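## Task

Lukewarm at full flow: swing the tap lever so it points straight out above the spout, then raise it as high as it goes. It must stay in that setting with the robot no longer holding it.

## Robot and tools

Robot: two six-joint FANUC CRX arms, left_arm and right_arm, each fitted with a Robotiq two-finger gripper that opens to 140 mm. Scene frame: origin on the tabletop midway between the arms, +z up, +x out over the table, left_arm on the +y side. The arm names are not image sides. Base poses: left_arm at (+0.001, +0.318, 0) m with quat_wxyz (+0.999, 0, 0, -0.047); right_arm at (+0.058, -0.395, 0) m with quat_wxyz (+0.999, 0, 0, -0.049).

execute_actions takes "actions", a list holding nothing or one item, and an optional "pictures" boolean (images come by default). An empty list only reports the current state. A move item has "rows" (1 to 15 rows) and optional "steps" (1 to 15, default 15). Each step lasts 1/30 s and uses one row; if there are fewer rows than steps, the last row repeats. A wait item has only "steps" (up to 300) and returns once that many steps have passed since the previous result, with your reply time counting toward them. A refused call sends nothing to the robot.

Each row is one flat list of 18 numbers, each in [-1, 1], covering both arms even when one stays put: left_arm waist, shoulder, elbow, forearm roll, wrist pitch, wrist roll, then left gripper position, force_limit, speed; then the same nine for right_arm. The six joint numbers are scaled offsets, not poses: 1.0 equals 1.983 rad for waist and shoulder, 2.38 rad for elbow, 2.975 rad for the three wrist joints. They count from the joint angles in the latest result that printed Joint positions; before any such result in a scene, and for any later call within the same reply, they count from where the arm is when the action starts. Rows do not add up. So an all-zero row is not a hold: it drives the arm back to that reference. To leave a gripper unchanged, repeat its last three numbers, since 0 there is itself a command.

Joint ranges in rad: waist -3.491 to 3.491, shoulder -3.140 to 3.140, elbow -1.187 to 4.328, forearm roll -3.316 to 3.316, wrist pitch -3.140 to 3.140, wrist roll -3.927 to 3.927. A target more than 0.010 rad beyond a range end (outward) gets the call refused; the real end may sit 0.010 rad either way, and targets past it are clipped there. "joint sent to its limit" may refer to an earlier, still running action; its absence does not prove there is room left.

Gripper numbers are absolute settings. position: +1 fully open (140 mm), about -0.8 pads touching, -1 closes until blocked. force_limit: about 14 N at -1, 60 N at 0, 107 N at +1 (for parts up to 40 mm wide). speed: about 30 mm/s at -1, 140 at 0, 250 at +1. Fingers point along the gripper's +z and close along its y. end_effector_position is the point between the pads when shut; fingertips reach about 33 mm past it when closed and 9 mm when open, and move about 24 mm farther out while closing, so keep that clearance above surfaces. After closing with -1, object_status 2 means something is gripped; 0 moving, 1 blocked while opening, 3 reached target or pads met. Stopped fingers stay until the position number changes by at least 0.01 or the object yields or slips. To squeeze harder while status is 2, raise force_limit and switch position between -1 and -0.98.

Motion limits: joint targets move at most 2.62 rad/s (waist, shoulder), 3.14 (elbow), 3.93 (wrist joints), take 0.5 s to reach speed, and all joints of an arm are timed to arrive together. Each target stays within 0.805 rad (waist, shoulder), 0.966 (elbow) or 1.21 (wrist joints) of the measured angle, and targets are pulled back if they would put the gripper over 70 mm from its measured spot. Between calls the arms keep heading for the last sent row until they settle or a step is HELD; only a new action then moves them on. Opening or closing fingers carry on regardless. The simulation runs while you think and write.

Results: a state line per arm (left_arm: … | right_arm: …) with end_effector_position in m and end_effector_quat_wxyz in the scene frame, less accurate at long reach; Joint positions and Joint velocities blocks per arm in column order (rad, rad/s); gripper object_status and position_measured in counts (3 open, 230 pads met, not linear in mm). "joint command not followed" means a clearance check altered or blocked joint targets on some steps. HELD marks steps where all or part of your row was not sent. MOTOR HOT warns of heating from holding loads; OVER-TEMPERATURE FAULT means that arm is braked until it cools.

Faults: contact torque reaching a joint's load limit (142 N m for waist, shoulder, elbow; 35.6 N m for the wrist joints, held weight included), or any outside force of 150 N on the arm, tool or held item, stops that arm for 10 s, skips the rest of the call and lets the arm yield. Keep the two arms from striking or pushing each other hard; that can end the scene. Avoid drops, slips, slams and forceful pushing on the tap. Let go of the lever at the end: a setting kept only by the gripper does not count.

zoom_image: "camera" is cam_high, cam_low, cam_left_wrist or cam_right_wrist (all 504x504); "region" is [x0, y0, x1, y1] in pixels from the top-left, at most 504 by 504, taken from that camera's latest full image. cam_high and cam_low are pinhole with radial distortion (vertical field about 48 and 65 degrees); the wrist cameras are fisheye and may be off their nominal mount by up to about 51 mm and 29 degrees.

read_manual: optional "section", only "licences"; returns licence texts and moves nothing.

finished_scene: "scene" is the number of the scene you are in. It ends that scene for good, reports whether the goal was met, and gives the next task. Replying without any tool call ends the run.

Each tool is called after "Emit:" in YAML: its name, and indented under it one key for each argument.

## Session

Emit:
execute_actions:
  actions: []

Scene clock: 0.00 s of 6000.00 s.
left_arm: end_effector_position=(+0.4107, -0.5000, +0.2794) position_measured=3 object_status=3 end_effector_quat_wxyz=(-0.113, -0.345, +0.871, -0.331) | right_arm: end_effector_position=(+0.3077, -0.6782, +0.1843) position_measured=3 object_status=3 end_effector_quat_wxyz=(+0.633, -0.572, -0.453, -0.258)
Joint positions: left_arm=[-0.719  0.709  0.68   0.524 -1.025 -0.161] | right_arm=[-0.834  0.936  0.619 -0.778 -2.623 -2.818]
Joint velocities: left_arm=[-0.    -0.001  0.001 -0.    -0.    -0.   ] | right_arm=[-0.001  0.    -0.     0.    -0.001  0.002]

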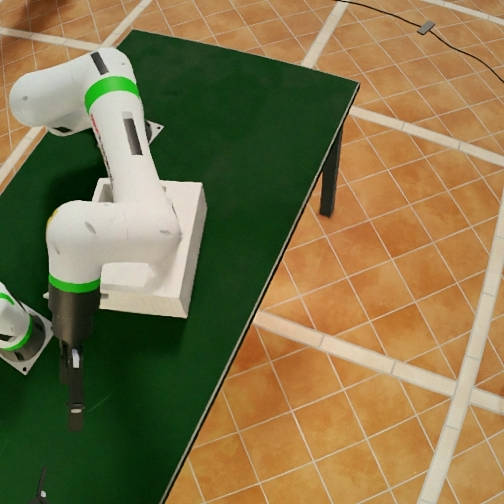

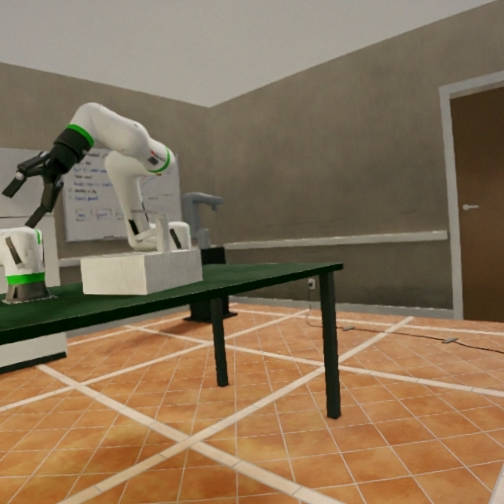

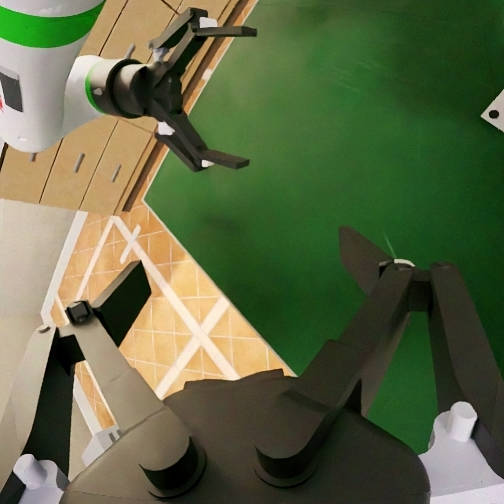

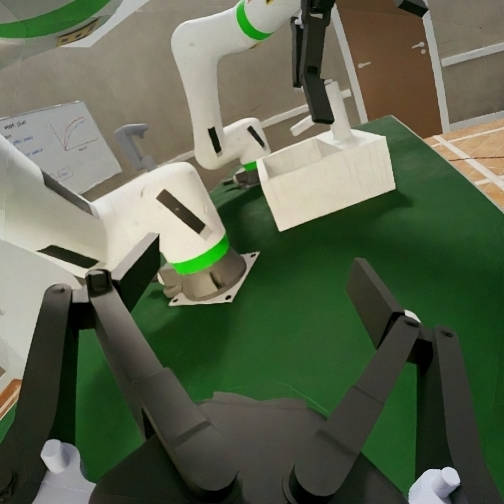

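Emit:
execute_actions:
  actions:
    - {"rows":[[0,-0.41,-0.1,0,0,0,1,0,0,0,0,0,0,0,0,1,0,0]]}
  pictures: false

Emit:
execute_actions:
  actions:
    - {"steps":30}
  pictures: false

Emit:
execute_actions:
  actions:
    - {"rows":[[0.1,0,-0.06,-0.176,-0.3,0.054,1,0,0,0,0,0,0,0,0,1,0,0]]}
  pictures: false

Emit:
execute_actions:
  actions:
    - {"steps":30}

Emit:
zoom_image:
  camera: "cam_low"
  region: [60,180,240,310]

Emit:
zoom_image:
  camera: "cam_high"
  region: [30,120,250,340]

Scene clock: 15.40 s of 6000.00 s.
left_arm: end_effector_position=(+0.3705, -0.4576, +0.4503) position_measured=3 object_status=3 end_effector_quat_wxyz=(-0.081, -0.316, +0.852, -0.409) | right_arm: end_effector_position=(+0.3077, -0.6782, +0.1843) position_measured=3 object_status=3 end_effector_quat_wxyz=(+0.633, -0.572, -0.453, -0.258)
Joint positions: left_arm=[-0.719  0.453  0.605  0.524 -1.025 -0.161] | right_arm=[-0.834  0.936  0.619 -0.778 -2.623 -2.818]
Joint velocities: left_arm=[ 0.    -0.605 -0.176  0.001 -0.    -0.   ] | right_arm=[-0.    -0.     0.    -0.    -0.     0.001]
Steps of this call (steps 1 to 90: nothing new was sent; then 11.90 s passed at rest; steps 91 to 105: all 15 steps of this action). Readings (joint positions | what the end effector reports):
91: left_arm=[-0.719 0.709 0.680 0.524 -1.025 -0.161] | right_arm=[-0.834 0.936 0.619 -0.778 -2.623 -2.818] | left_arm position_measured=3 object_status=3 | right_arm position_measured=3 object_status=3
92: left_arm=[-0.719 0.705 0.678 0.524 -1.025 -0.161] | right_arm=[-0.834 0.936 0.619 -0.778 -2.623 -2.818] | left_arm position_measured=3 object_status=3 | right_arm position_measured=3 object_status=3
94: left_arm=[-0.719 0.680 0.671 0.524 -1.025 -0.161] | right_arm=[-0.834 0.936 0.619 -0.778 -2.623 -2.818] | left_arm position_measured=3 object_status=3 | right_arm position_measured=3 object_status=3
98: left_arm=[-0.719 0.595 0.646 0.524 -1.025 -0.161] | right_arm=[-0.834 0.936 0.619 -0.778 -2.623 -2.818] | left_arm position_measured=3 object_status=3 | right_arm position_measured=3 object_status=3
105: the state above

Scene clock: 16.40 s of 6000.00 s.
left_arm: end_effector_position=(+0.2118, -0.2901, +0.7418) position_measured=3 object_status=3 end_effector_quat_wxyz=(-0.010, -0.243, +0.789, -0.564) | right_arm: end_effector_position=(+0.3077, -0.6782, +0.1843) position_measured=3 object_status=3 end_effector_quat_wxyz=(+0.633, -0.572, -0.453, -0.258)
Joint positions: left_arm=[-0.719 -0.103  0.442  0.524 -1.025 -0.161] | right_arm=[-0.834  0.936  0.619 -0.778 -2.623 -2.818]
Joint velocities: left_arm=[-0.    -0.002 -0.01  -0.    -0.     0.001] | right_arm=[ 0.    -0.001 -0.    -0.     0.     0.002]
Steps of this call (steps 1 to 30: the robot went on to your last target). Readings (joint positions | what the end effector reports):
1: left_arm=[-0.719 0.432 0.599 0.524 -1.025 -0.161] | right_arm=[-0.834 0.936 0.619 -0.778 -2.623 -2.818] | left_arm position_measured=3 object_status=3 | right_arm position_measured=3 object_status=3
2: left_arm=[-0.719 0.412 0.593 0.524 -1.025 -0.161] | right_arm=[-0.834 0.936 0.619 -0.778 -2.623 -2.818] | left_arm position_measured=3 object_status=3 | right_arm position_measured=3 object_status=3
4: left_arm=[-0.719 0.371 0.581 0.524 -1.025 -0.161] | right_arm=[-0.834 0.936 0.619 -0.778 -2.623 -2.818] | left_arm position_measured=3 object_status=3 | right_arm position_measured=3 object_status=3
8: left_arm=[-0.719 0.288 0.557 0.524 -1.025 -0.161] | right_arm=[-0.834 0.936 0.619 -0.778 -2.623 -2.818] | left_arm position_measured=3 object_status=3 | right_arm position_measured=3 object_status=3
30: the state above

Scene clock: 16.90 s of 6000.00 s.
left_arm: end_effector_position=(+0.2422, -0.2106, +0.5658) position_measured=3 object_status=3 end_effector_quat_wxyz=(+0.009, -0.316, +0.877, -0.361) | right_arm: end_effector_position=(+0.3077, -0.6782, +0.1843) position_measured=3 object_status=3 end_effector_quat_wxyz=(+0.633, -0.572, -0.453, -0.258)
Joint positions: left_arm=[-0.639 -0.103  0.384  0.313 -1.385 -0.096] | right_arm=[-0.834  0.936  0.619 -0.778 -2.623 -2.818]
Joint velocities: left_arm=[ 0.189  0.    -0.135 -0.493 -0.84   0.151] | right_arm=[ 0.001 -0.     0.     0.    -0.    -0.001]
Steps of this call (steps 1 to 15: all 15 steps of this action). Readings (joint positions | what the end effector reports):
1: left_arm=[-0.719 -0.103 0.441 0.524 -1.025 -0.161] | right_arm=[-0.834 0.936 0.619 -0.778 -2.623 -2.818] | left_arm position_measured=3 object_status=3 | right_arm position_measured=3 object_status=3
2: left_arm=[-0.718 -0.103 0.441 0.521 -1.031 -0.160] | right_arm=[-0.834 0.936 0.619 -0.778 -2.623 -2.818] | left_arm position_measured=3 object_status=3 | right_arm position_measured=3 object_status=3
4: left_arm=[-0.710 -0.104 0.434 0.498 -1.069 -0.153] | right_arm=[-0.834 0.936 0.619 -0.778 -2.623 -2.818] | left_arm position_measured=3 object_status=3 | right_arm position_measured=3 object_status=3
8: left_arm=[-0.683 -0.103 0.416 0.429 -1.187 -0.132] | right_arm=[-0.834 0.936 0.619 -0.778 -2.623 -2.818] | left_arm position_measured=3 object_status=3 | right_arm position_measured=3 object_status=3
15: the state above

Scene clock: 17.90 s of 6000.00 s.
left_arm: end_effector_position=(+0.2307, -0.0033, +0.4052) position_measured=3 object_status=3 end_effector_quat_wxyz=(+0.013, -0.460, +0.888, -0.025) | right_arm: end_effector_position=(+0.3077, -0.6782, +0.1843) position_measured=3 object_status=3 end_effector_quat_wxyz=(+0.633, -0.572, -0.453, -0.258)
Joint positions: left_arm=[-0.521 -0.103  0.299  0.001 -1.917 -0.   ] | right_arm=[-0.834  0.936  0.619 -0.778 -2.623 -2.818]
Joint velocities: left_arm=[-0.001  0.    -0.    -0.    -0.     0.   ] | right_arm=[-0.001  0.001 -0.    -0.     0.001  0.   ]
Steps of this call (steps 1 to 30: the robot went on to your last target). Readings (joint positions | what the end effector reports):
1: left_arm=[-0.633 -0.103 0.379 0.296 -1.413 -0.091] | right_arm=[-0.834 0.936 0.619 -0.778 -2.623 -2.818] | left_arm position_measured=3 object_status=3 | right_arm position_measured=3 object_status=3
2: left_arm=[-0.626 -0.103 0.375 0.279 -1.442 -0.086] | right_arm=[-0.834 0.936 0.619 -0.778 -2.623 -2.818] | left_arm position_measured=3 object_status=3 | right_arm position_measured=3 object_status=3
4: left_arm=[-0.614 -0.103 0.365 0.245 -1.500 -0.075] | right_arm=[-0.834 0.936 0.619 -0.778 -2.623 -2.818] | left_arm position_measured=3 object_status=3 | right_arm position_measured=3 object_status=3
8: left_arm=[-0.587 -0.103 0.347 0.176 -1.618 -0.054] | right_arm=[-0.834 0.936 0.619 -0.778 -2.623 -2.818] | left_arm position_measured=3 object_status=3 | right_arm position_measured=3 object_status=3
30: the state above

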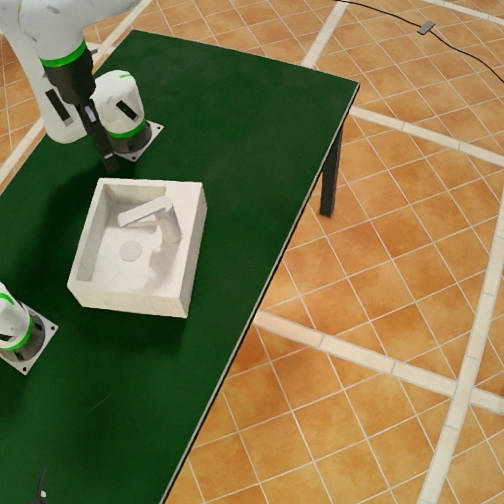

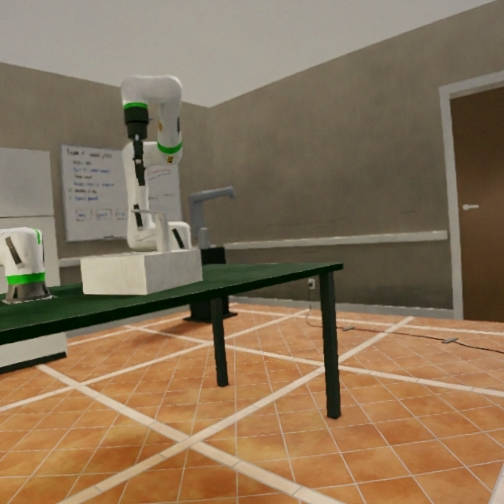

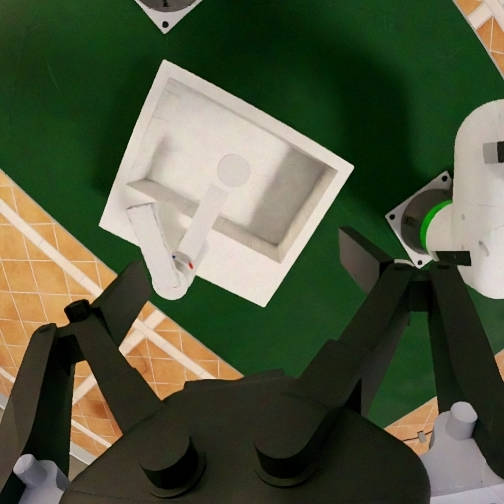

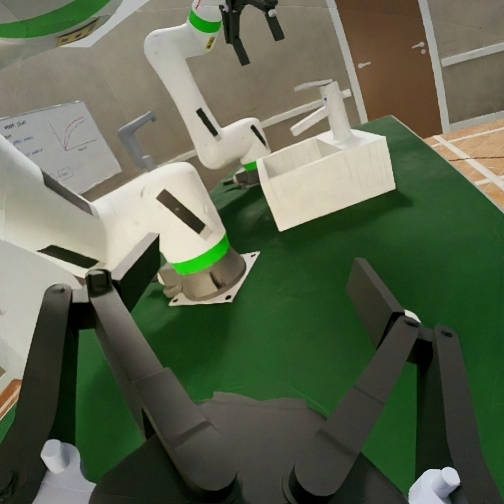

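Region (60, 180, 240, 310) of cam_low's 504x504 image, scaled by 2.800, with more detail than that image has.

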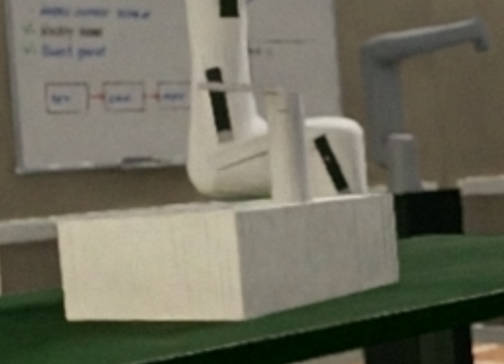

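Region (30, 120, 250, 340) of cam_high's 504x504 image, scaled by 2.291, with more detail than that image has.

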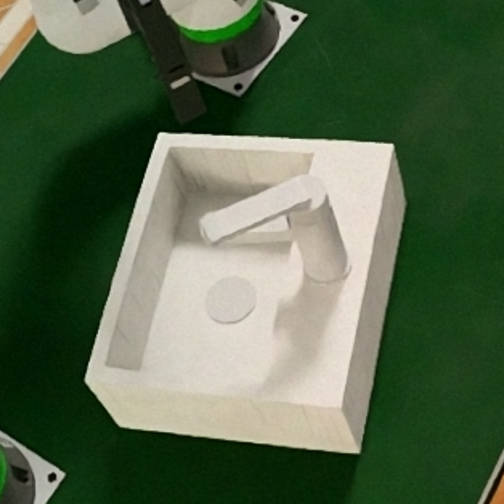

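Emit:
execute_actions:
  actions:
    - {"rows":[[-0.082,0.181,0.086,0,0.033,0,-0.8,0,0,0,0,0,0,0,0,1,0,0]]}
  pictures: false

Emit:
execute_actions:
  actions:
    - {"steps":25}

Scene clock: 54.50 s of 6000.00 s.
left_arm: end_effector_position=(+0.2775, -0.1235, +0.3415) position_measured=106 object_status=0 end_effector_quat_wxyz=(+0.001, -0.395, +0.919, -0.003) | right_arm: end_effector_position=(+0.3077, -0.6782, +0.1843) position_measured=3 object_status=3 end_effector_quat_wxyz=(+0.633, -0.572, -0.453, -0.258)
Joint positions: left_arm=[-0.665  0.216  0.481  0.001 -1.83  -0.   ] | right_arm=[-0.834  0.936  0.619 -0.778 -2.623 -2.818]
Joint velocities: left_arm=[-0.257  0.565  0.322 -0.     0.153 -0.   ] | right_arm=[-0.001  0.001 -0.    -0.     0.001  0.002]
Steps of this call (steps 1 to 15: the robot went on to your last target; steps 16 to 90: nothing new was sent; then 33.10 s passed at rest; steps 91 to 105: all 15 steps of this action). Readings (joint positions | what the end effector reports):
91: left_arm=[-0.521 -0.103 0.299 0.001 -1.917 -0.000] | right_arm=[-0.834 0.936 0.619 -0.778 -2.623 -2.818] | left_arm position_measured=3 object_status=0 | right_arm position_measured=3 object_status=3
92: left_arm=[-0.522 -0.099 0.301 0.001 -1.917 -0.000] | right_arm=[-0.834 0.936 0.619 -0.778 -2.623 -2.818] | left_arm position_measured=8 object_status=0 | right_arm position_measured=3 object_status=3
94: left_arm=[-0.534 -0.074 0.316 0.001 -1.910 -0.000] | right_arm=[-0.834 0.936 0.619 -0.778 -2.623 -2.818] | left_arm position_measured=23 object_status=0 | right_arm position_measured=3 object_status=3
98: left_arm=[-0.583 0.034 0.377 0.001 -1.880 -0.000] | right_arm=[-0.834 0.936 0.619 -0.778 -2.623 -2.818] | left_arm position_measured=53 object_status=0 | right_arm position_measured=3 object_status=3
105: the state above

Scene clock: 55.33 s of 6000.00 s.
left_arm: end_effector_position=(+0.2805, -0.1395, +0.3307) position_measured=229 object_status=3 end_effector_quat_wxyz=(-0.000, -0.386, +0.922, +0.000) | right_arm: end_effector_position=(+0.3077, -0.6782, +0.1843) position_measured=3 object_status=3 end_effector_quat_wxyz=(+0.633, -0.572, -0.453, -0.258)
Joint positions: left_arm=[-0.683  0.256  0.504  0.001 -1.819 -0.   ] | right_arm=[-0.834  0.936  0.619 -0.778 -2.623 -2.818]
Joint velocities: left_arm=[ 0.    -0.     0.001  0.     0.    -0.   ] | right_arm=[-0. -0.  0. -0.  0.  0.]
Steps of this call (steps 1 to 25: the robot went on to your last target). Readings (joint positions | what the end effector reports):
1: left_arm=[-0.673 0.233 0.490 0.001 -1.825 -0.000] | right_arm=[-0.834 0.936 0.619 -0.778 -2.623 -2.818] | left_arm position_measured=114 object_status=0 | right_arm position_measured=3 object_status=3
2: left_arm=[-0.678 0.245 0.497 0.001 -1.822 -0.000] | right_arm=[-0.834 0.936 0.619 -0.778 -2.623 -2.818] | left_arm position_measured=121 object_status=0 | right_arm position_measured=3 object_status=3
4: left_arm=[-0.683 0.255 0.503 0.001 -1.819 -0.000] | right_arm=[-0.834 0.936 0.619 -0.778 -2.623 -2.818] | left_arm position_measured=137 object_status=0 | right_arm position_measured=3 object_status=3
8: left_arm=[-0.683 0.256 0.504 0.001 -1.819 -0.000] | right_arm=[-0.834 0.936 0.619 -0.778 -2.623 -2.818] | left_arm position_measured=167 object_status=0 | right_arm position_measured=3 object_status=3
25: the state above

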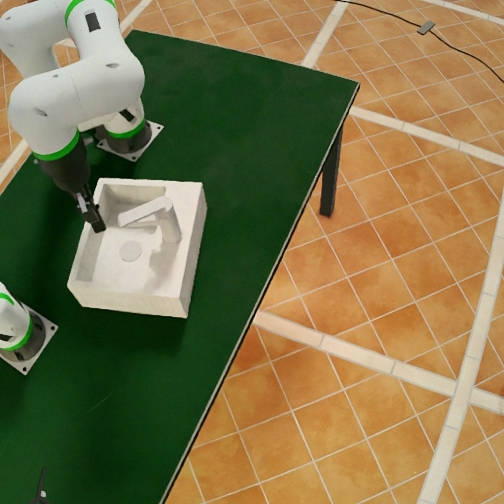

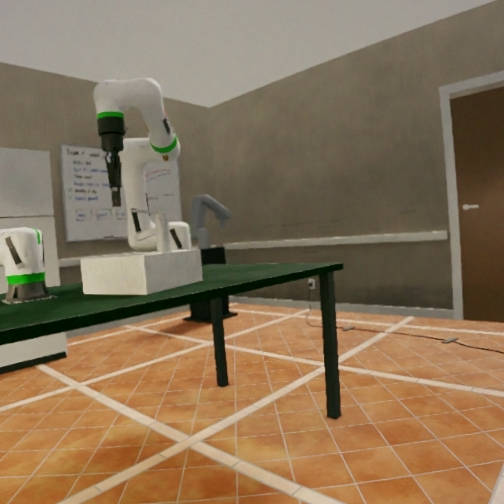

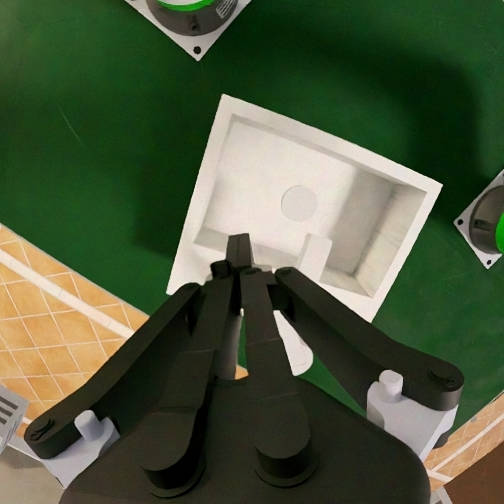

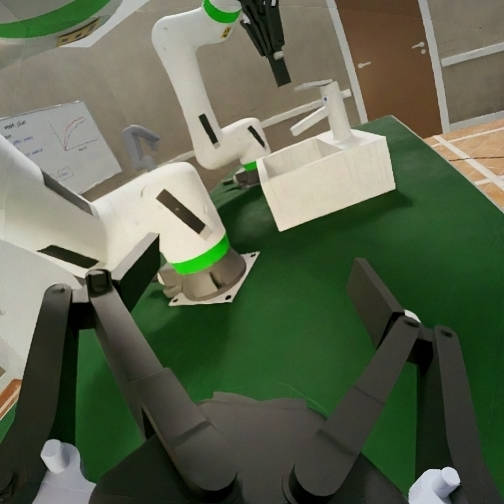

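Emit:
execute_actions:
  actions:
    - {"rows":[[0.0706,0.033,0.040,0,-0.01,0,-0.8,0,0,0,0,0,0,0,0,1,0,0]]}
  pictures: false

Emit:
execute_actions:
  actions:
    - {"steps":10}

Scene clock: 69.00 s of 6000.00 s.
left_arm: end_effector_position=(+0.3595, -0.1093, +0.3354) position_measured=229 object_status=3 end_effector_quat_wxyz=(-0.000, -0.450, +0.893, -0.000) | right_arm: end_effector_position=(+0.3077, -0.6782, +0.1843) position_measured=3 object_status=3 end_effector_quat_wxyz=(+0.633, -0.572, -0.453, -0.258)
Joint positions: left_arm=[-0.544  0.321  0.599  0.001 -1.849 -0.   ] | right_arm=[-0.834  0.936  0.619 -0.778 -2.623 -2.818]
Joint velocities: left_arm=[ 0.001  0.     0.002  0.    -0.     0.   ] | right_arm=[ 0.001 -0.    -0.    -0.     0.001 -0.001]
Steps of this call (steps 1 to 15: the robot went on to your last target; steps 16 to 90: nothing new was sent; then 10.17 s passed at rest; steps 91 to 105: all 15 steps of this action). Readings (joint positions | what the end effector reports):
91: left_arm=[-0.683 0.256 0.504 0.001 -1.819 -0.000] | right_arm=[-0.834 0.936 0.619 -0.778 -2.623 -2.818] | left_arm position_measured=229 object_status=3 | right_arm position_measured=3 object_status=3
92: left_arm=[-0.680 0.258 0.507 0.001 -1.819 -0.000] | right_arm=[-0.834 0.936 0.619 -0.778 -2.623 -2.818] | left_arm position_measured=229 object_status=3 | right_arm position_measured=3 object_status=3
94: left_arm=[-0.655 0.270 0.524 0.001 -1.825 -0.000] | right_arm=[-0.834 0.936 0.619 -0.778 -2.623 -2.818] | left_arm position_measured=229 object_status=3 | right_arm position_measured=3 object_status=3
98: left_arm=[-0.569 0.310 0.582 0.001 -1.843 -0.000] | right_arm=[-0.834 0.936 0.619 -0.778 -2.623 -2.818] | left_arm position_measured=229 object_status=3 | right_arm position_measured=3 object_status=3
105: the state above

Scene clock: 69.33 s of 6000.00 s.
left_arm: end_effector_position=(+0.3597, -0.1093, +0.3354) position_measured=229 object_status=3 end_effector_quat_wxyz=(-0.000, -0.450, +0.893, +0.000) | right_arm: end_effector_position=(+0.3077, -0.6782, +0.1843) position_measured=3 object_status=3 end_effector_quat_wxyz=(+0.633, -0.572, -0.453, -0.258)
Joint positions: left_arm=[-0.543  0.321  0.599  0.001 -1.849 -0.   ] | right_arm=[-0.834  0.936  0.619 -0.778 -2.623 -2.818]
Joint velocities: left_arm=[ 0.001 -0.001 -0.001 -0.    -0.    -0.   ] | right_arm=[ 0.     0.001  0.     0.     0.    -0.   ]
Steps of this call (steps 1 to 10: the robot went on to your last target). Readings (joint positions | what the end effector reports):
1: left_arm=[-0.544 0.321 0.599 0.001 -1.849 -0.000] | right_arm=[-0.834 0.936 0.619 -0.778 -2.623 -2.818] | left_arm position_measured=229 object_status=3 | right_arm position_measured=3 object_status=3
2: left_arm=[-0.544 0.321 0.599 0.001 -1.849 -0.000] | right_arm=[-0.834 0.936 0.619 -0.778 -2.623 -2.818] | left_arm position_measured=229 object_status=3 | right_arm position_measured=3 object_status=3
4: left_arm=[-0.543 0.321 0.599 0.001 -1.849 -0.000] | right_arm=[-0.834 0.936 0.619 -0.778 -2.623 -2.818] | left_arm position_measured=229 object_status=3 | right_arm position_measured=3 object_status=3
8: left_arm=[-0.543 0.321 0.599 0.001 -1.849 -0.000] | right_arm=[-0.834 0.936 0.619 -0.778 -2.623 -2.818] | left_arm position_measured=229 object_status=3 | right_arm position_measured=3 object_status=3
10: the state above

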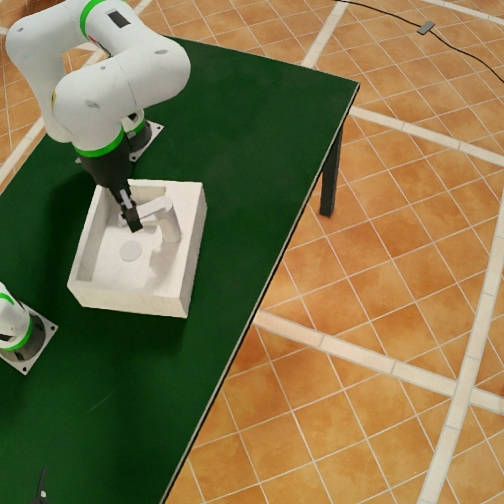

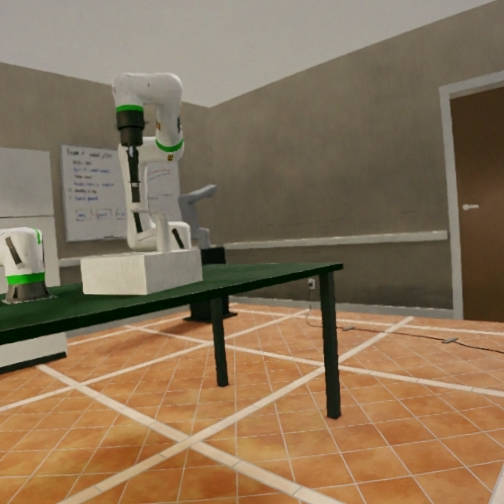

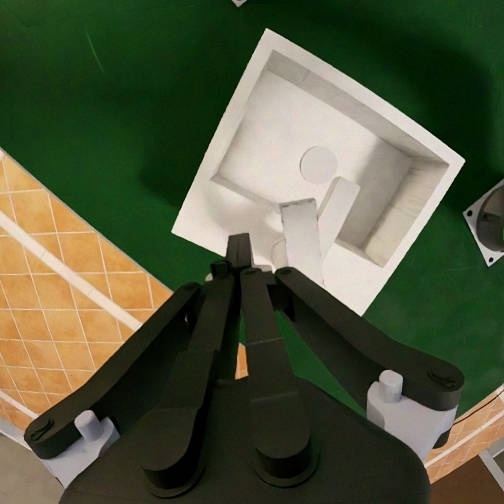

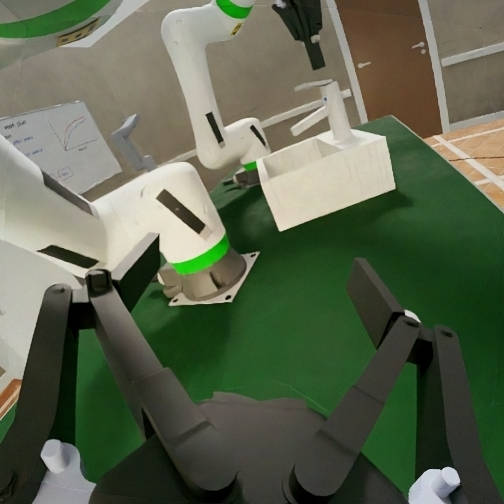

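Emit:
execute_actions:
  actions:
    - {"rows":[[0,-0.0136,-0.0647,0,0.0427,0,-0.8,0,0,0,0,0,0,0,0,1,0,0]]}

Emit:
execute_actions:
  actions:
    - {"rows":[[0,-0.0706,-0.071,0,0.0097,0,-0.8,0,0,0,0,0,0,0,0,1,0,0]]}

Scene clock: 79.20 s of 6000.00 s.
left_arm: end_effector_position=(+0.3606, -0.1099, +0.2855) position_measured=229 object_status=3 end_effector_quat_wxyz=(-0.000, -0.450, +0.893, -0.000) | right_arm: end_effector_position=(+0.3077, -0.6782, +0.1843) position_measured=3 object_status=3 end_effector_quat_wxyz=(+0.633, -0.572, -0.453, -0.258)
Joint positions: left_arm=[-0.543  0.294  0.445  0.    -1.722 -0.   ] | right_arm=[-0.834  0.936  0.619 -0.778 -2.623 -2.818]
Joint velocities: left_arm=[ 0.     0.001 -0.003  0.     0.002  0.   ] | right_arm=[-0.     0.002  0.     0.    -0.001  0.001]
Steps of this call (steps 1 to 15: the robot went on to your last target; steps 16 to 90: nothing new was sent; then 6.37 s passed at rest; steps 91 to 105: all 15 steps of this action). Readings (joint positions | what the end effector reports):
91: left_arm=[-0.543 0.321 0.599 0.001 -1.849 -0.000] | right_arm=[-0.834 0.936 0.619 -0.778 -2.623 -2.818] | left_arm position_measured=229 object_status=3 | right_arm position_measured=3 object_status=3
92: left_arm=[-0.543 0.320 0.594 0.001 -1.845 -0.000] | right_arm=[-0.834 0.936 0.619 -0.778 -2.623 -2.818] | left_arm position_measured=229 object_status=3 | right_arm position_measured=3 object_status=3
94: left_arm=[-0.543 0.315 0.564 0.001 -1.820 -0.000] | right_arm=[-0.834 0.936 0.619 -0.778 -2.623 -2.818] | left_arm position_measured=229 object_status=3 | right_arm position_measured=3 object_status=3
98: left_arm=[-0.543 0.298 0.465 0.000 -1.739 -0.000] | right_arm=[-0.834 0.936 0.619 -0.778 -2.623 -2.818] | left_arm position_measured=229 object_status=3 | right_arm position_measured=3 object_status=3
105: the state above

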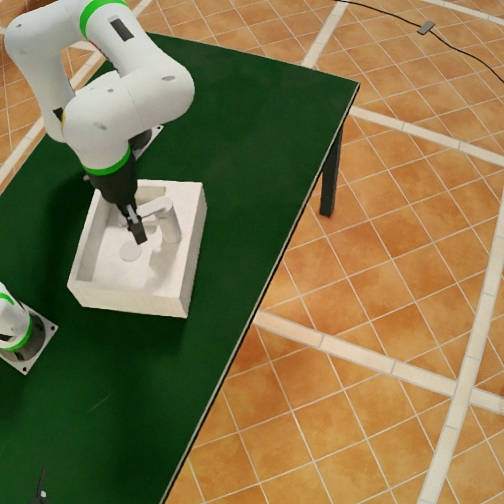

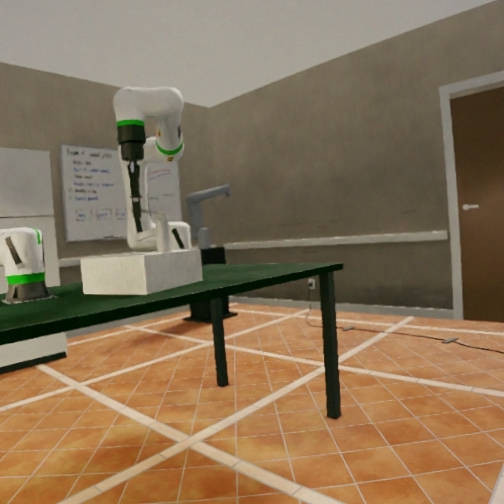

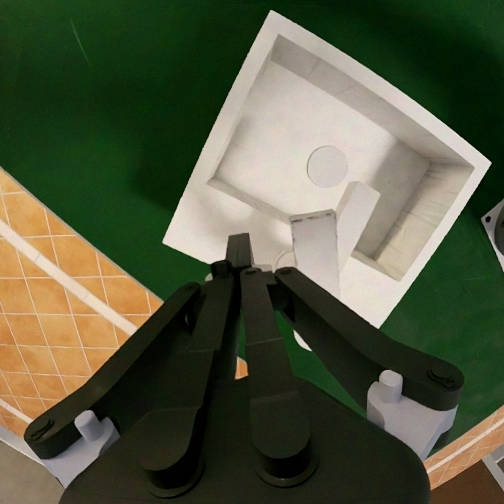

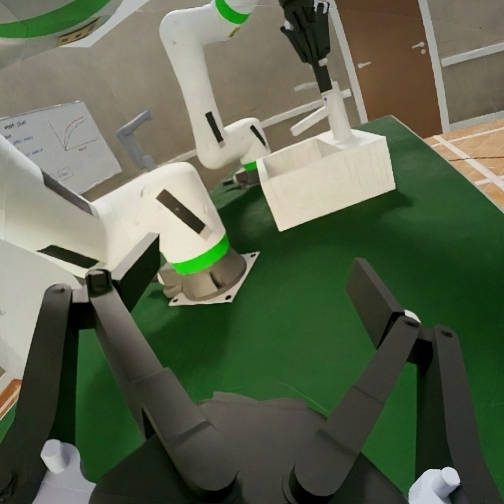

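Scene clock: 79.70 s of 6000.00 s.
left_arm: end_effector_position=(+0.3170, -0.0777, +0.2859) position_measured=229 object_status=3 end_effector_quat_wxyz=(-0.000, -0.450, +0.893, +0.000) | right_arm: end_effector_position=(+0.3077, -0.6782, +0.1843) position_measured=3 object_status=3 end_effector_quat_wxyz=(+0.633, -0.572, -0.453, -0.258)
Joint positions: left_arm=[-0.543  0.154  0.276  0.001 -1.693 -0.   ] | right_arm=[-0.834  0.936  0.619 -0.778 -2.623 -2.818]
Joint velocities: left_arm=[ 0.001 -0.001 -0.    -0.002 -0.     0.   ] | right_arm=[-0.    -0.    -0.     0.    -0.    -0.001]
Steps of this call (steps 1 to 15: all 15 steps of this action). Readings (joint positions | what the end effector reports):
1: left_arm=[-0.543 0.294 0.445 0.000 -1.722 -0.000] | right_arm=[-0.834 0.936 0.619 -0.778 -2.623 -2.818] | left_arm position_measured=229 object_status=3 | right_arm position_measured=3 object_status=3
2: left_arm=[-0.543 0.290 0.440 0.000 -1.721 -0.000] | right_arm=[-0.834 0.936 0.619 -0.778 -2.623 -2.818] | left_arm position_measured=229 object_status=3 | right_arm position_measured=3 object_status=3
4: left_arm=[-0.543 0.265 0.409 0.000 -1.715 -0.000] | right_arm=[-0.834 0.936 0.619 -0.778 -2.623 -2.818] | left_arm position_measured=229 object_status=3 | right_arm position_measured=3 object_status=3
8: left_arm=[-0.543 0.177 0.304 0.001 -1.698 -0.000] | right_arm=[-0.834 0.936 0.619 -0.778 -2.623 -2.818] | left_arm position_measured=229 object_status=3 | right_arm position_measured=3 object_status=3
15: the state above

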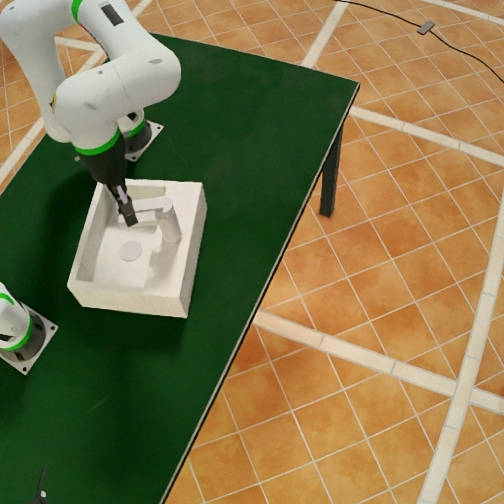

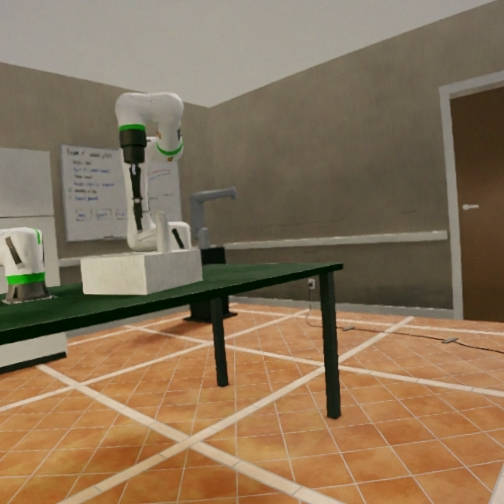

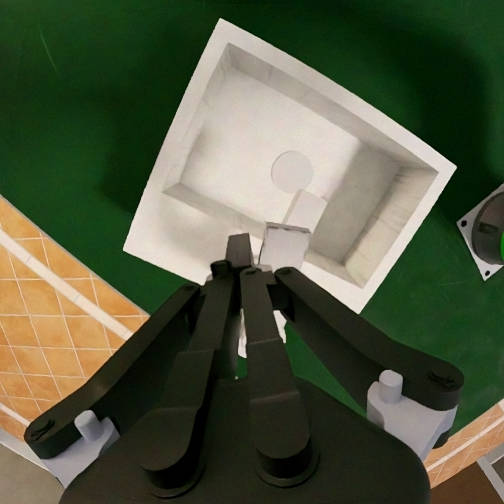

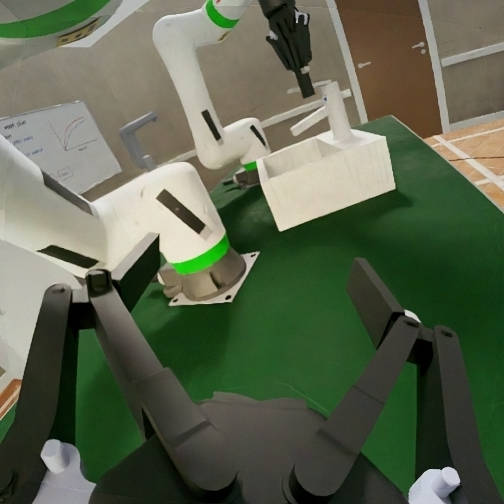

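Emit:
execute_actions:
  actions:
    - {"rows":[[0.008,-0.028,-0.026,0,0.002,0,-0.8,0,0,0,0,0,0,0,0,1,0,0]]}

Emit:
zoom_image:
  camera: "cam_left_wrist"
  region: [180,120,400,340]

Scene clock: 84.23 s of 6000.00 s.
left_arm: end_effector_position=(+0.3050, -0.0596, +0.2860) position_measured=229 object_status=3 end_effector_quat_wxyz=(-0.000, -0.457, +0.889, +0.000) | right_arm: end_effector_position=(+0.3077, -0.6782, +0.1843) position_measured=3 object_status=3 end_effector_quat_wxyz=(+0.633, -0.572, -0.453, -0.258)
Joint positions: left_arm=[-0.528  0.099  0.214  0.    -1.687 -0.   ] | right_arm=[-0.834  0.936  0.619 -0.778 -2.623 -2.818]
Joint velocities: left_arm=[ 0.    -0.002 -0.001 -0.001 -0.     0.   ] | right_arm=[-0.     0.     0.     0.    -0.     0.001]
Steps of this call (steps 1 to 15: the robot went on to your last target; steps 16 to 90: nothing new was sent; then 1.03 s passed at rest; steps 91 to 105: all 15 steps of this action). Readings (joint positions | what the end effector reports):
91: left_arm=[-0.543 0.154 0.276 0.000 -1.693 -0.000] | right_arm=[-0.834 0.936 0.619 -0.778 -2.623 -2.818] | left_arm position_measured=229 object_status=3 | right_arm position_measured=3 object_status=3
92: left_arm=[-0.542 0.150 0.271 0.000 -1.692 -0.000] | right_arm=[-0.834 0.936 0.619 -0.778 -2.623 -2.818] | left_arm position_measured=229 object_status=3 | right_arm position_measured=3 object_status=3
94: left_arm=[-0.535 0.126 0.245 0.000 -1.690 -0.000] | right_arm=[-0.834 0.936 0.619 -0.778 -2.623 -2.818] | left_arm position_measured=229 object_status=3 | right_arm position_measured=3 object_status=3
98: left_arm=[-0.528 0.100 0.215 0.000 -1.687 -0.000] | right_arm=[-0.834 0.936 0.619 -0.778 -2.623 -2.818] | left_arm position_measured=229 object_status=3 | right_arm position_measured=3 object_status=3
105: the state above

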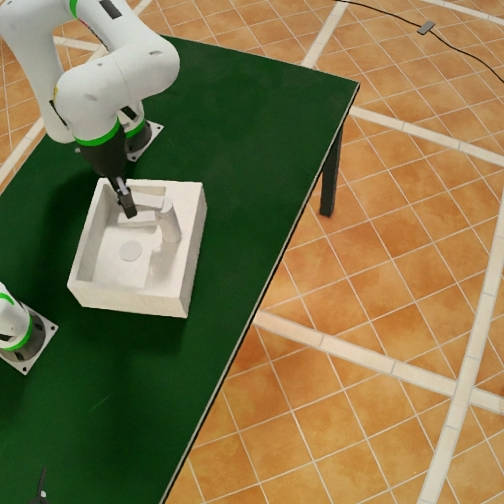

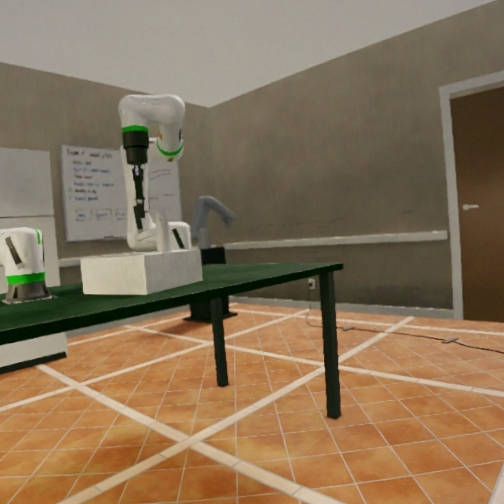

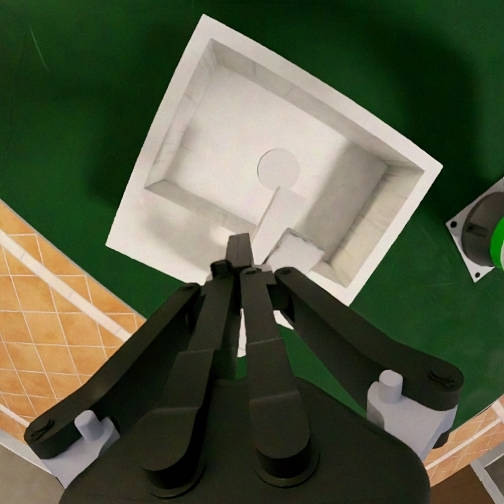

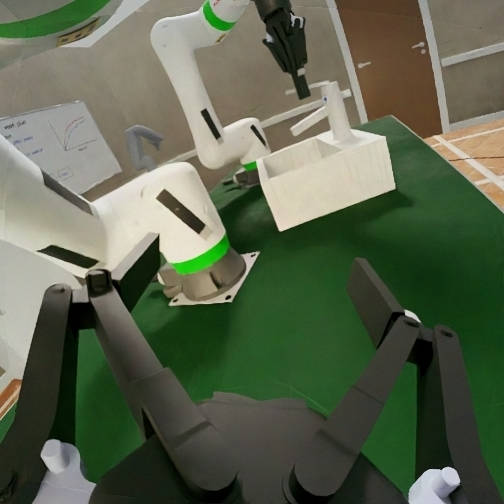

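Region (180, 120, 400, 340) of cam_left_wrist's 504x504 image, scaled by 2.291, with more detail than that image has.

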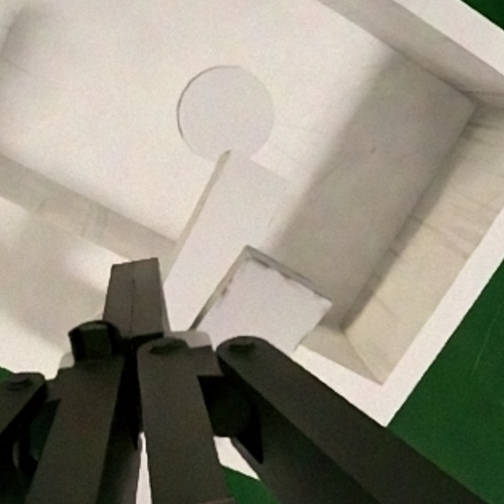

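Emit:
execute_actions:
  actions:
    - {"rows":[[0,0.014,0.066,0,-0.043,0,-0.8,0,0,0,0,0,0,0,0,1,0,0]]}
  pictures: false

Emit:
execute_actions:
  actions:
    - {"rows":[[0.021,-0.041,-0.038,0,0.003,-0.245,0.1,0,0,0,0,0,0,0,0,1,0,0]]}
  pictures: false

Emit:
execute_actions:
  actions:
    - {"steps":12}

Scene clock: 98.17 s of 6000.00 s.
left_arm: end_effector_position=(+0.3065, -0.0606, +0.3393) position_measured=229 object_status=3 end_effector_quat_wxyz=(-0.000, -0.457, +0.889, -0.000) | right_arm: end_effector_position=(+0.3077, -0.6782, +0.1843) position_measured=3 object_status=3 end_effector_quat_wxyz=(+0.633, -0.572, -0.453, -0.258)
Joint positions: left_arm=[-0.528  0.127  0.371  0.001 -1.815 -0.   ] | right_arm=[-0.834  0.936  0.619 -0.778 -2.623 -2.818]
Joint velocities: left_arm=[-0.     0.001  0.002  0.    -0.002  0.   ] | right_arm=[-0.     0.     0.     0.    -0.    -0.001]
Steps of this call (steps 1 to 15: the robot went on to your last target; steps 16 to 90: nothing new was sent; then 10.43 s passed at rest; steps 91 to 105: all 15 steps of this action). Readings (joint positions | what the end effector reports):
91: left_arm=[-0.528 0.099 0.214 0.001 -1.687 -0.000] | right_arm=[-0.834 0.936 0.619 -0.778 -2.623 -2.818] | left_arm position_measured=229 object_status=3 | right_arm position_measured=3 object_status=3
92: left_arm=[-0.528 0.100 0.219 0.001 -1.690 -0.000] | right_arm=[-0.834 0.936 0.619 -0.778 -2.623 -2.818] | left_arm position_measured=229 object_status=3 | right_arm position_measured=3 object_status=3
94: left_arm=[-0.528 0.105 0.249 0.001 -1.716 -0.000] | right_arm=[-0.834 0.936 0.619 -0.778 -2.623 -2.818] | left_arm position_measured=229 object_status=3 | right_arm position_measured=3 object_status=3
98: left_arm=[-0.528 0.123 0.350 0.001 -1.797 -0.000] | right_arm=[-0.834 0.936 0.619 -0.778 -2.623 -2.818] | left_arm position_measured=229 object_status=3 | right_arm position_measured=3 object_status=3
105: the state above

Scene clock: 98.67 s of 6000.00 s.
left_arm: end_effector_position=(+0.2963, -0.0331, +0.3386) position_measured=126 object_status=0 end_effector_quat_wxyz=(-0.000, -0.166, +0.986, -0.000) | right_arm: end_effector_position=(+0.3077, -0.6782, +0.1843) position_measured=3 object_status=3 end_effector_quat_wxyz=(+0.633, -0.572, -0.453, -0.258)
Joint positions: left_arm=[-0.49   0.054  0.29   0.001 -1.807 -0.653] | right_arm=[-0.834  0.936  0.619 -0.778 -2.623 -2.818]
Joint velocities: left_arm=[ 0.062 -0.121 -0.135  0.001  0.014 -1.064] | right_arm=[-0.001  0.    -0.    -0.    -0.    -0.   ]
Steps of this call (steps 1 to 15: all 15 steps of this action). Readings (joint positions | what the end effector reports):
1: left_arm=[-0.528 0.127 0.371 0.001 -1.815 -0.000] | right_arm=[-0.834 0.936 0.619 -0.778 -2.623 -2.818] | left_arm position_measured=229 object_status=0 | right_arm position_measured=3 object_status=3
2: left_arm=[-0.527 0.126 0.371 0.001 -1.815 -0.006] | right_arm=[-0.834 0.936 0.619 -0.778 -2.623 -2.818] | left_arm position_measured=225 object_status=0 | right_arm position_measured=3 object_status=3
4: left_arm=[-0.525 0.122 0.367 0.001 -1.815 -0.045] | right_arm=[-0.834 0.936 0.619 -0.778 -2.623 -2.818] | left_arm position_measured=210 object_status=0 | right_arm position_measured=3 object_status=3
8: left_arm=[-0.515 0.103 0.344 0.001 -1.812 -0.225] | right_arm=[-0.834 0.936 0.619 -0.778 -2.623 -2.818] | left_arm position_measured=179 object_status=0 | right_arm position_measured=3 object_status=3
15: the state above

Scene clock: 99.07 s of 6000.00 s.
left_arm: end_effector_position=(+0.2950, -0.0299, +0.3384) position_measured=117 object_status=3 end_effector_quat_wxyz=(-0.000, -0.131, +0.991, -0.000) | right_arm: end_effector_position=(+0.3077, -0.6782, +0.1843) position_measured=3 object_status=3 end_effector_quat_wxyz=(+0.633, -0.572, -0.453, -0.258)
Joint positions: left_arm=[-0.486  0.045  0.281  0.001 -1.806 -0.729] | right_arm=[-0.834  0.936  0.619 -0.778 -2.623 -2.818]
Joint velocities: left_arm=[-0.001  0.001 -0.     0.001  0.001  0.   ] | right_arm=[-0.     0.     0.001 -0.     0.     0.   ]
Steps of this call (steps 1 to 12: the robot went on to your last target). Readings (joint positions | what the end effector reports):
1: left_arm=[-0.488 0.050 0.286 0.001 -1.806 -0.685] | right_arm=[-0.834 0.936 0.619 -0.778 -2.623 -2.818] | left_arm position_measured=119 object_status=0 | right_arm position_measured=3 object_status=3
2: left_arm=[-0.487 0.048 0.283 0.001 -1.806 -0.708] | right_arm=[-0.834 0.936 0.619 -0.778 -2.623 -2.818] | left_arm position_measured=117 object_status=0 | right_arm position_measured=3 object_status=3
4: left_arm=[-0.486 0.046 0.281 0.001 -1.806 -0.728] | right_arm=[-0.834 0.936 0.619 -0.778 -2.623 -2.818] | left_arm position_measured=117 object_status=0 | right_arm position_measured=3 object_status=3
8: left_arm=[-0.486 0.046 0.281 0.001 -1.806 -0.729] | right_arm=[-0.834 0.936 0.619 -0.778 -2.623 -2.818] | left_arm position_measured=117 object_status=3 | right_arm position_measured=3 object_status=3
12: the state above

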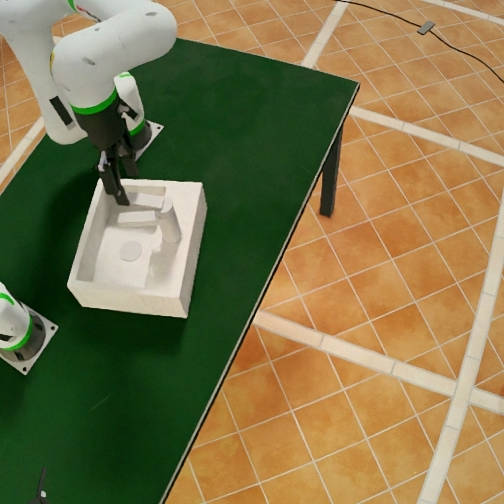

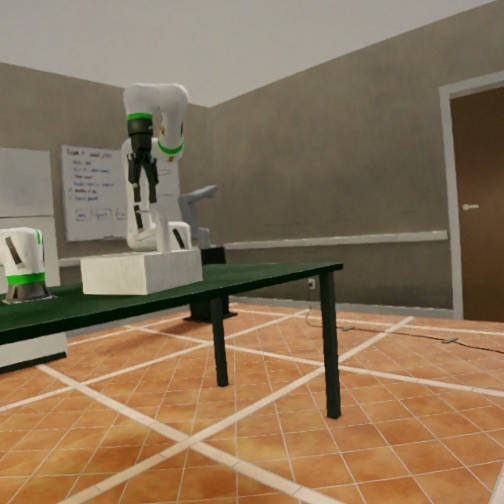

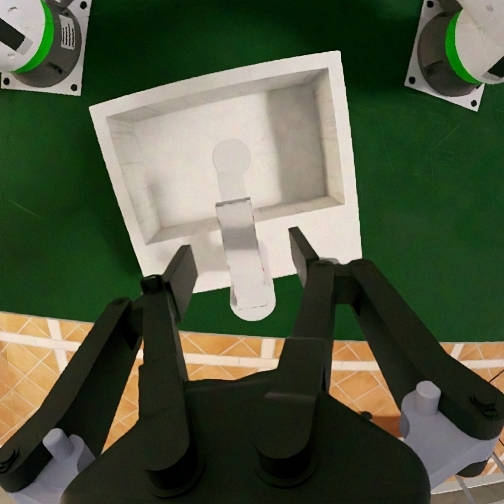

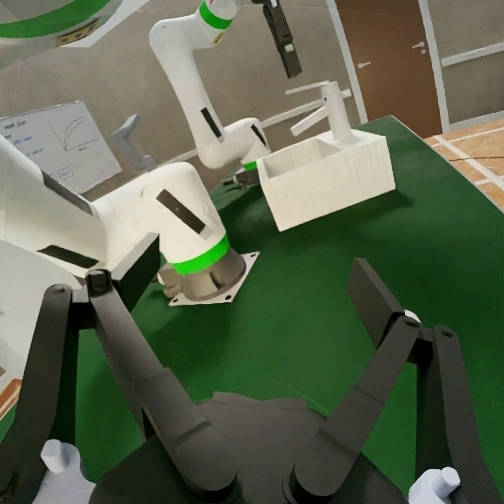

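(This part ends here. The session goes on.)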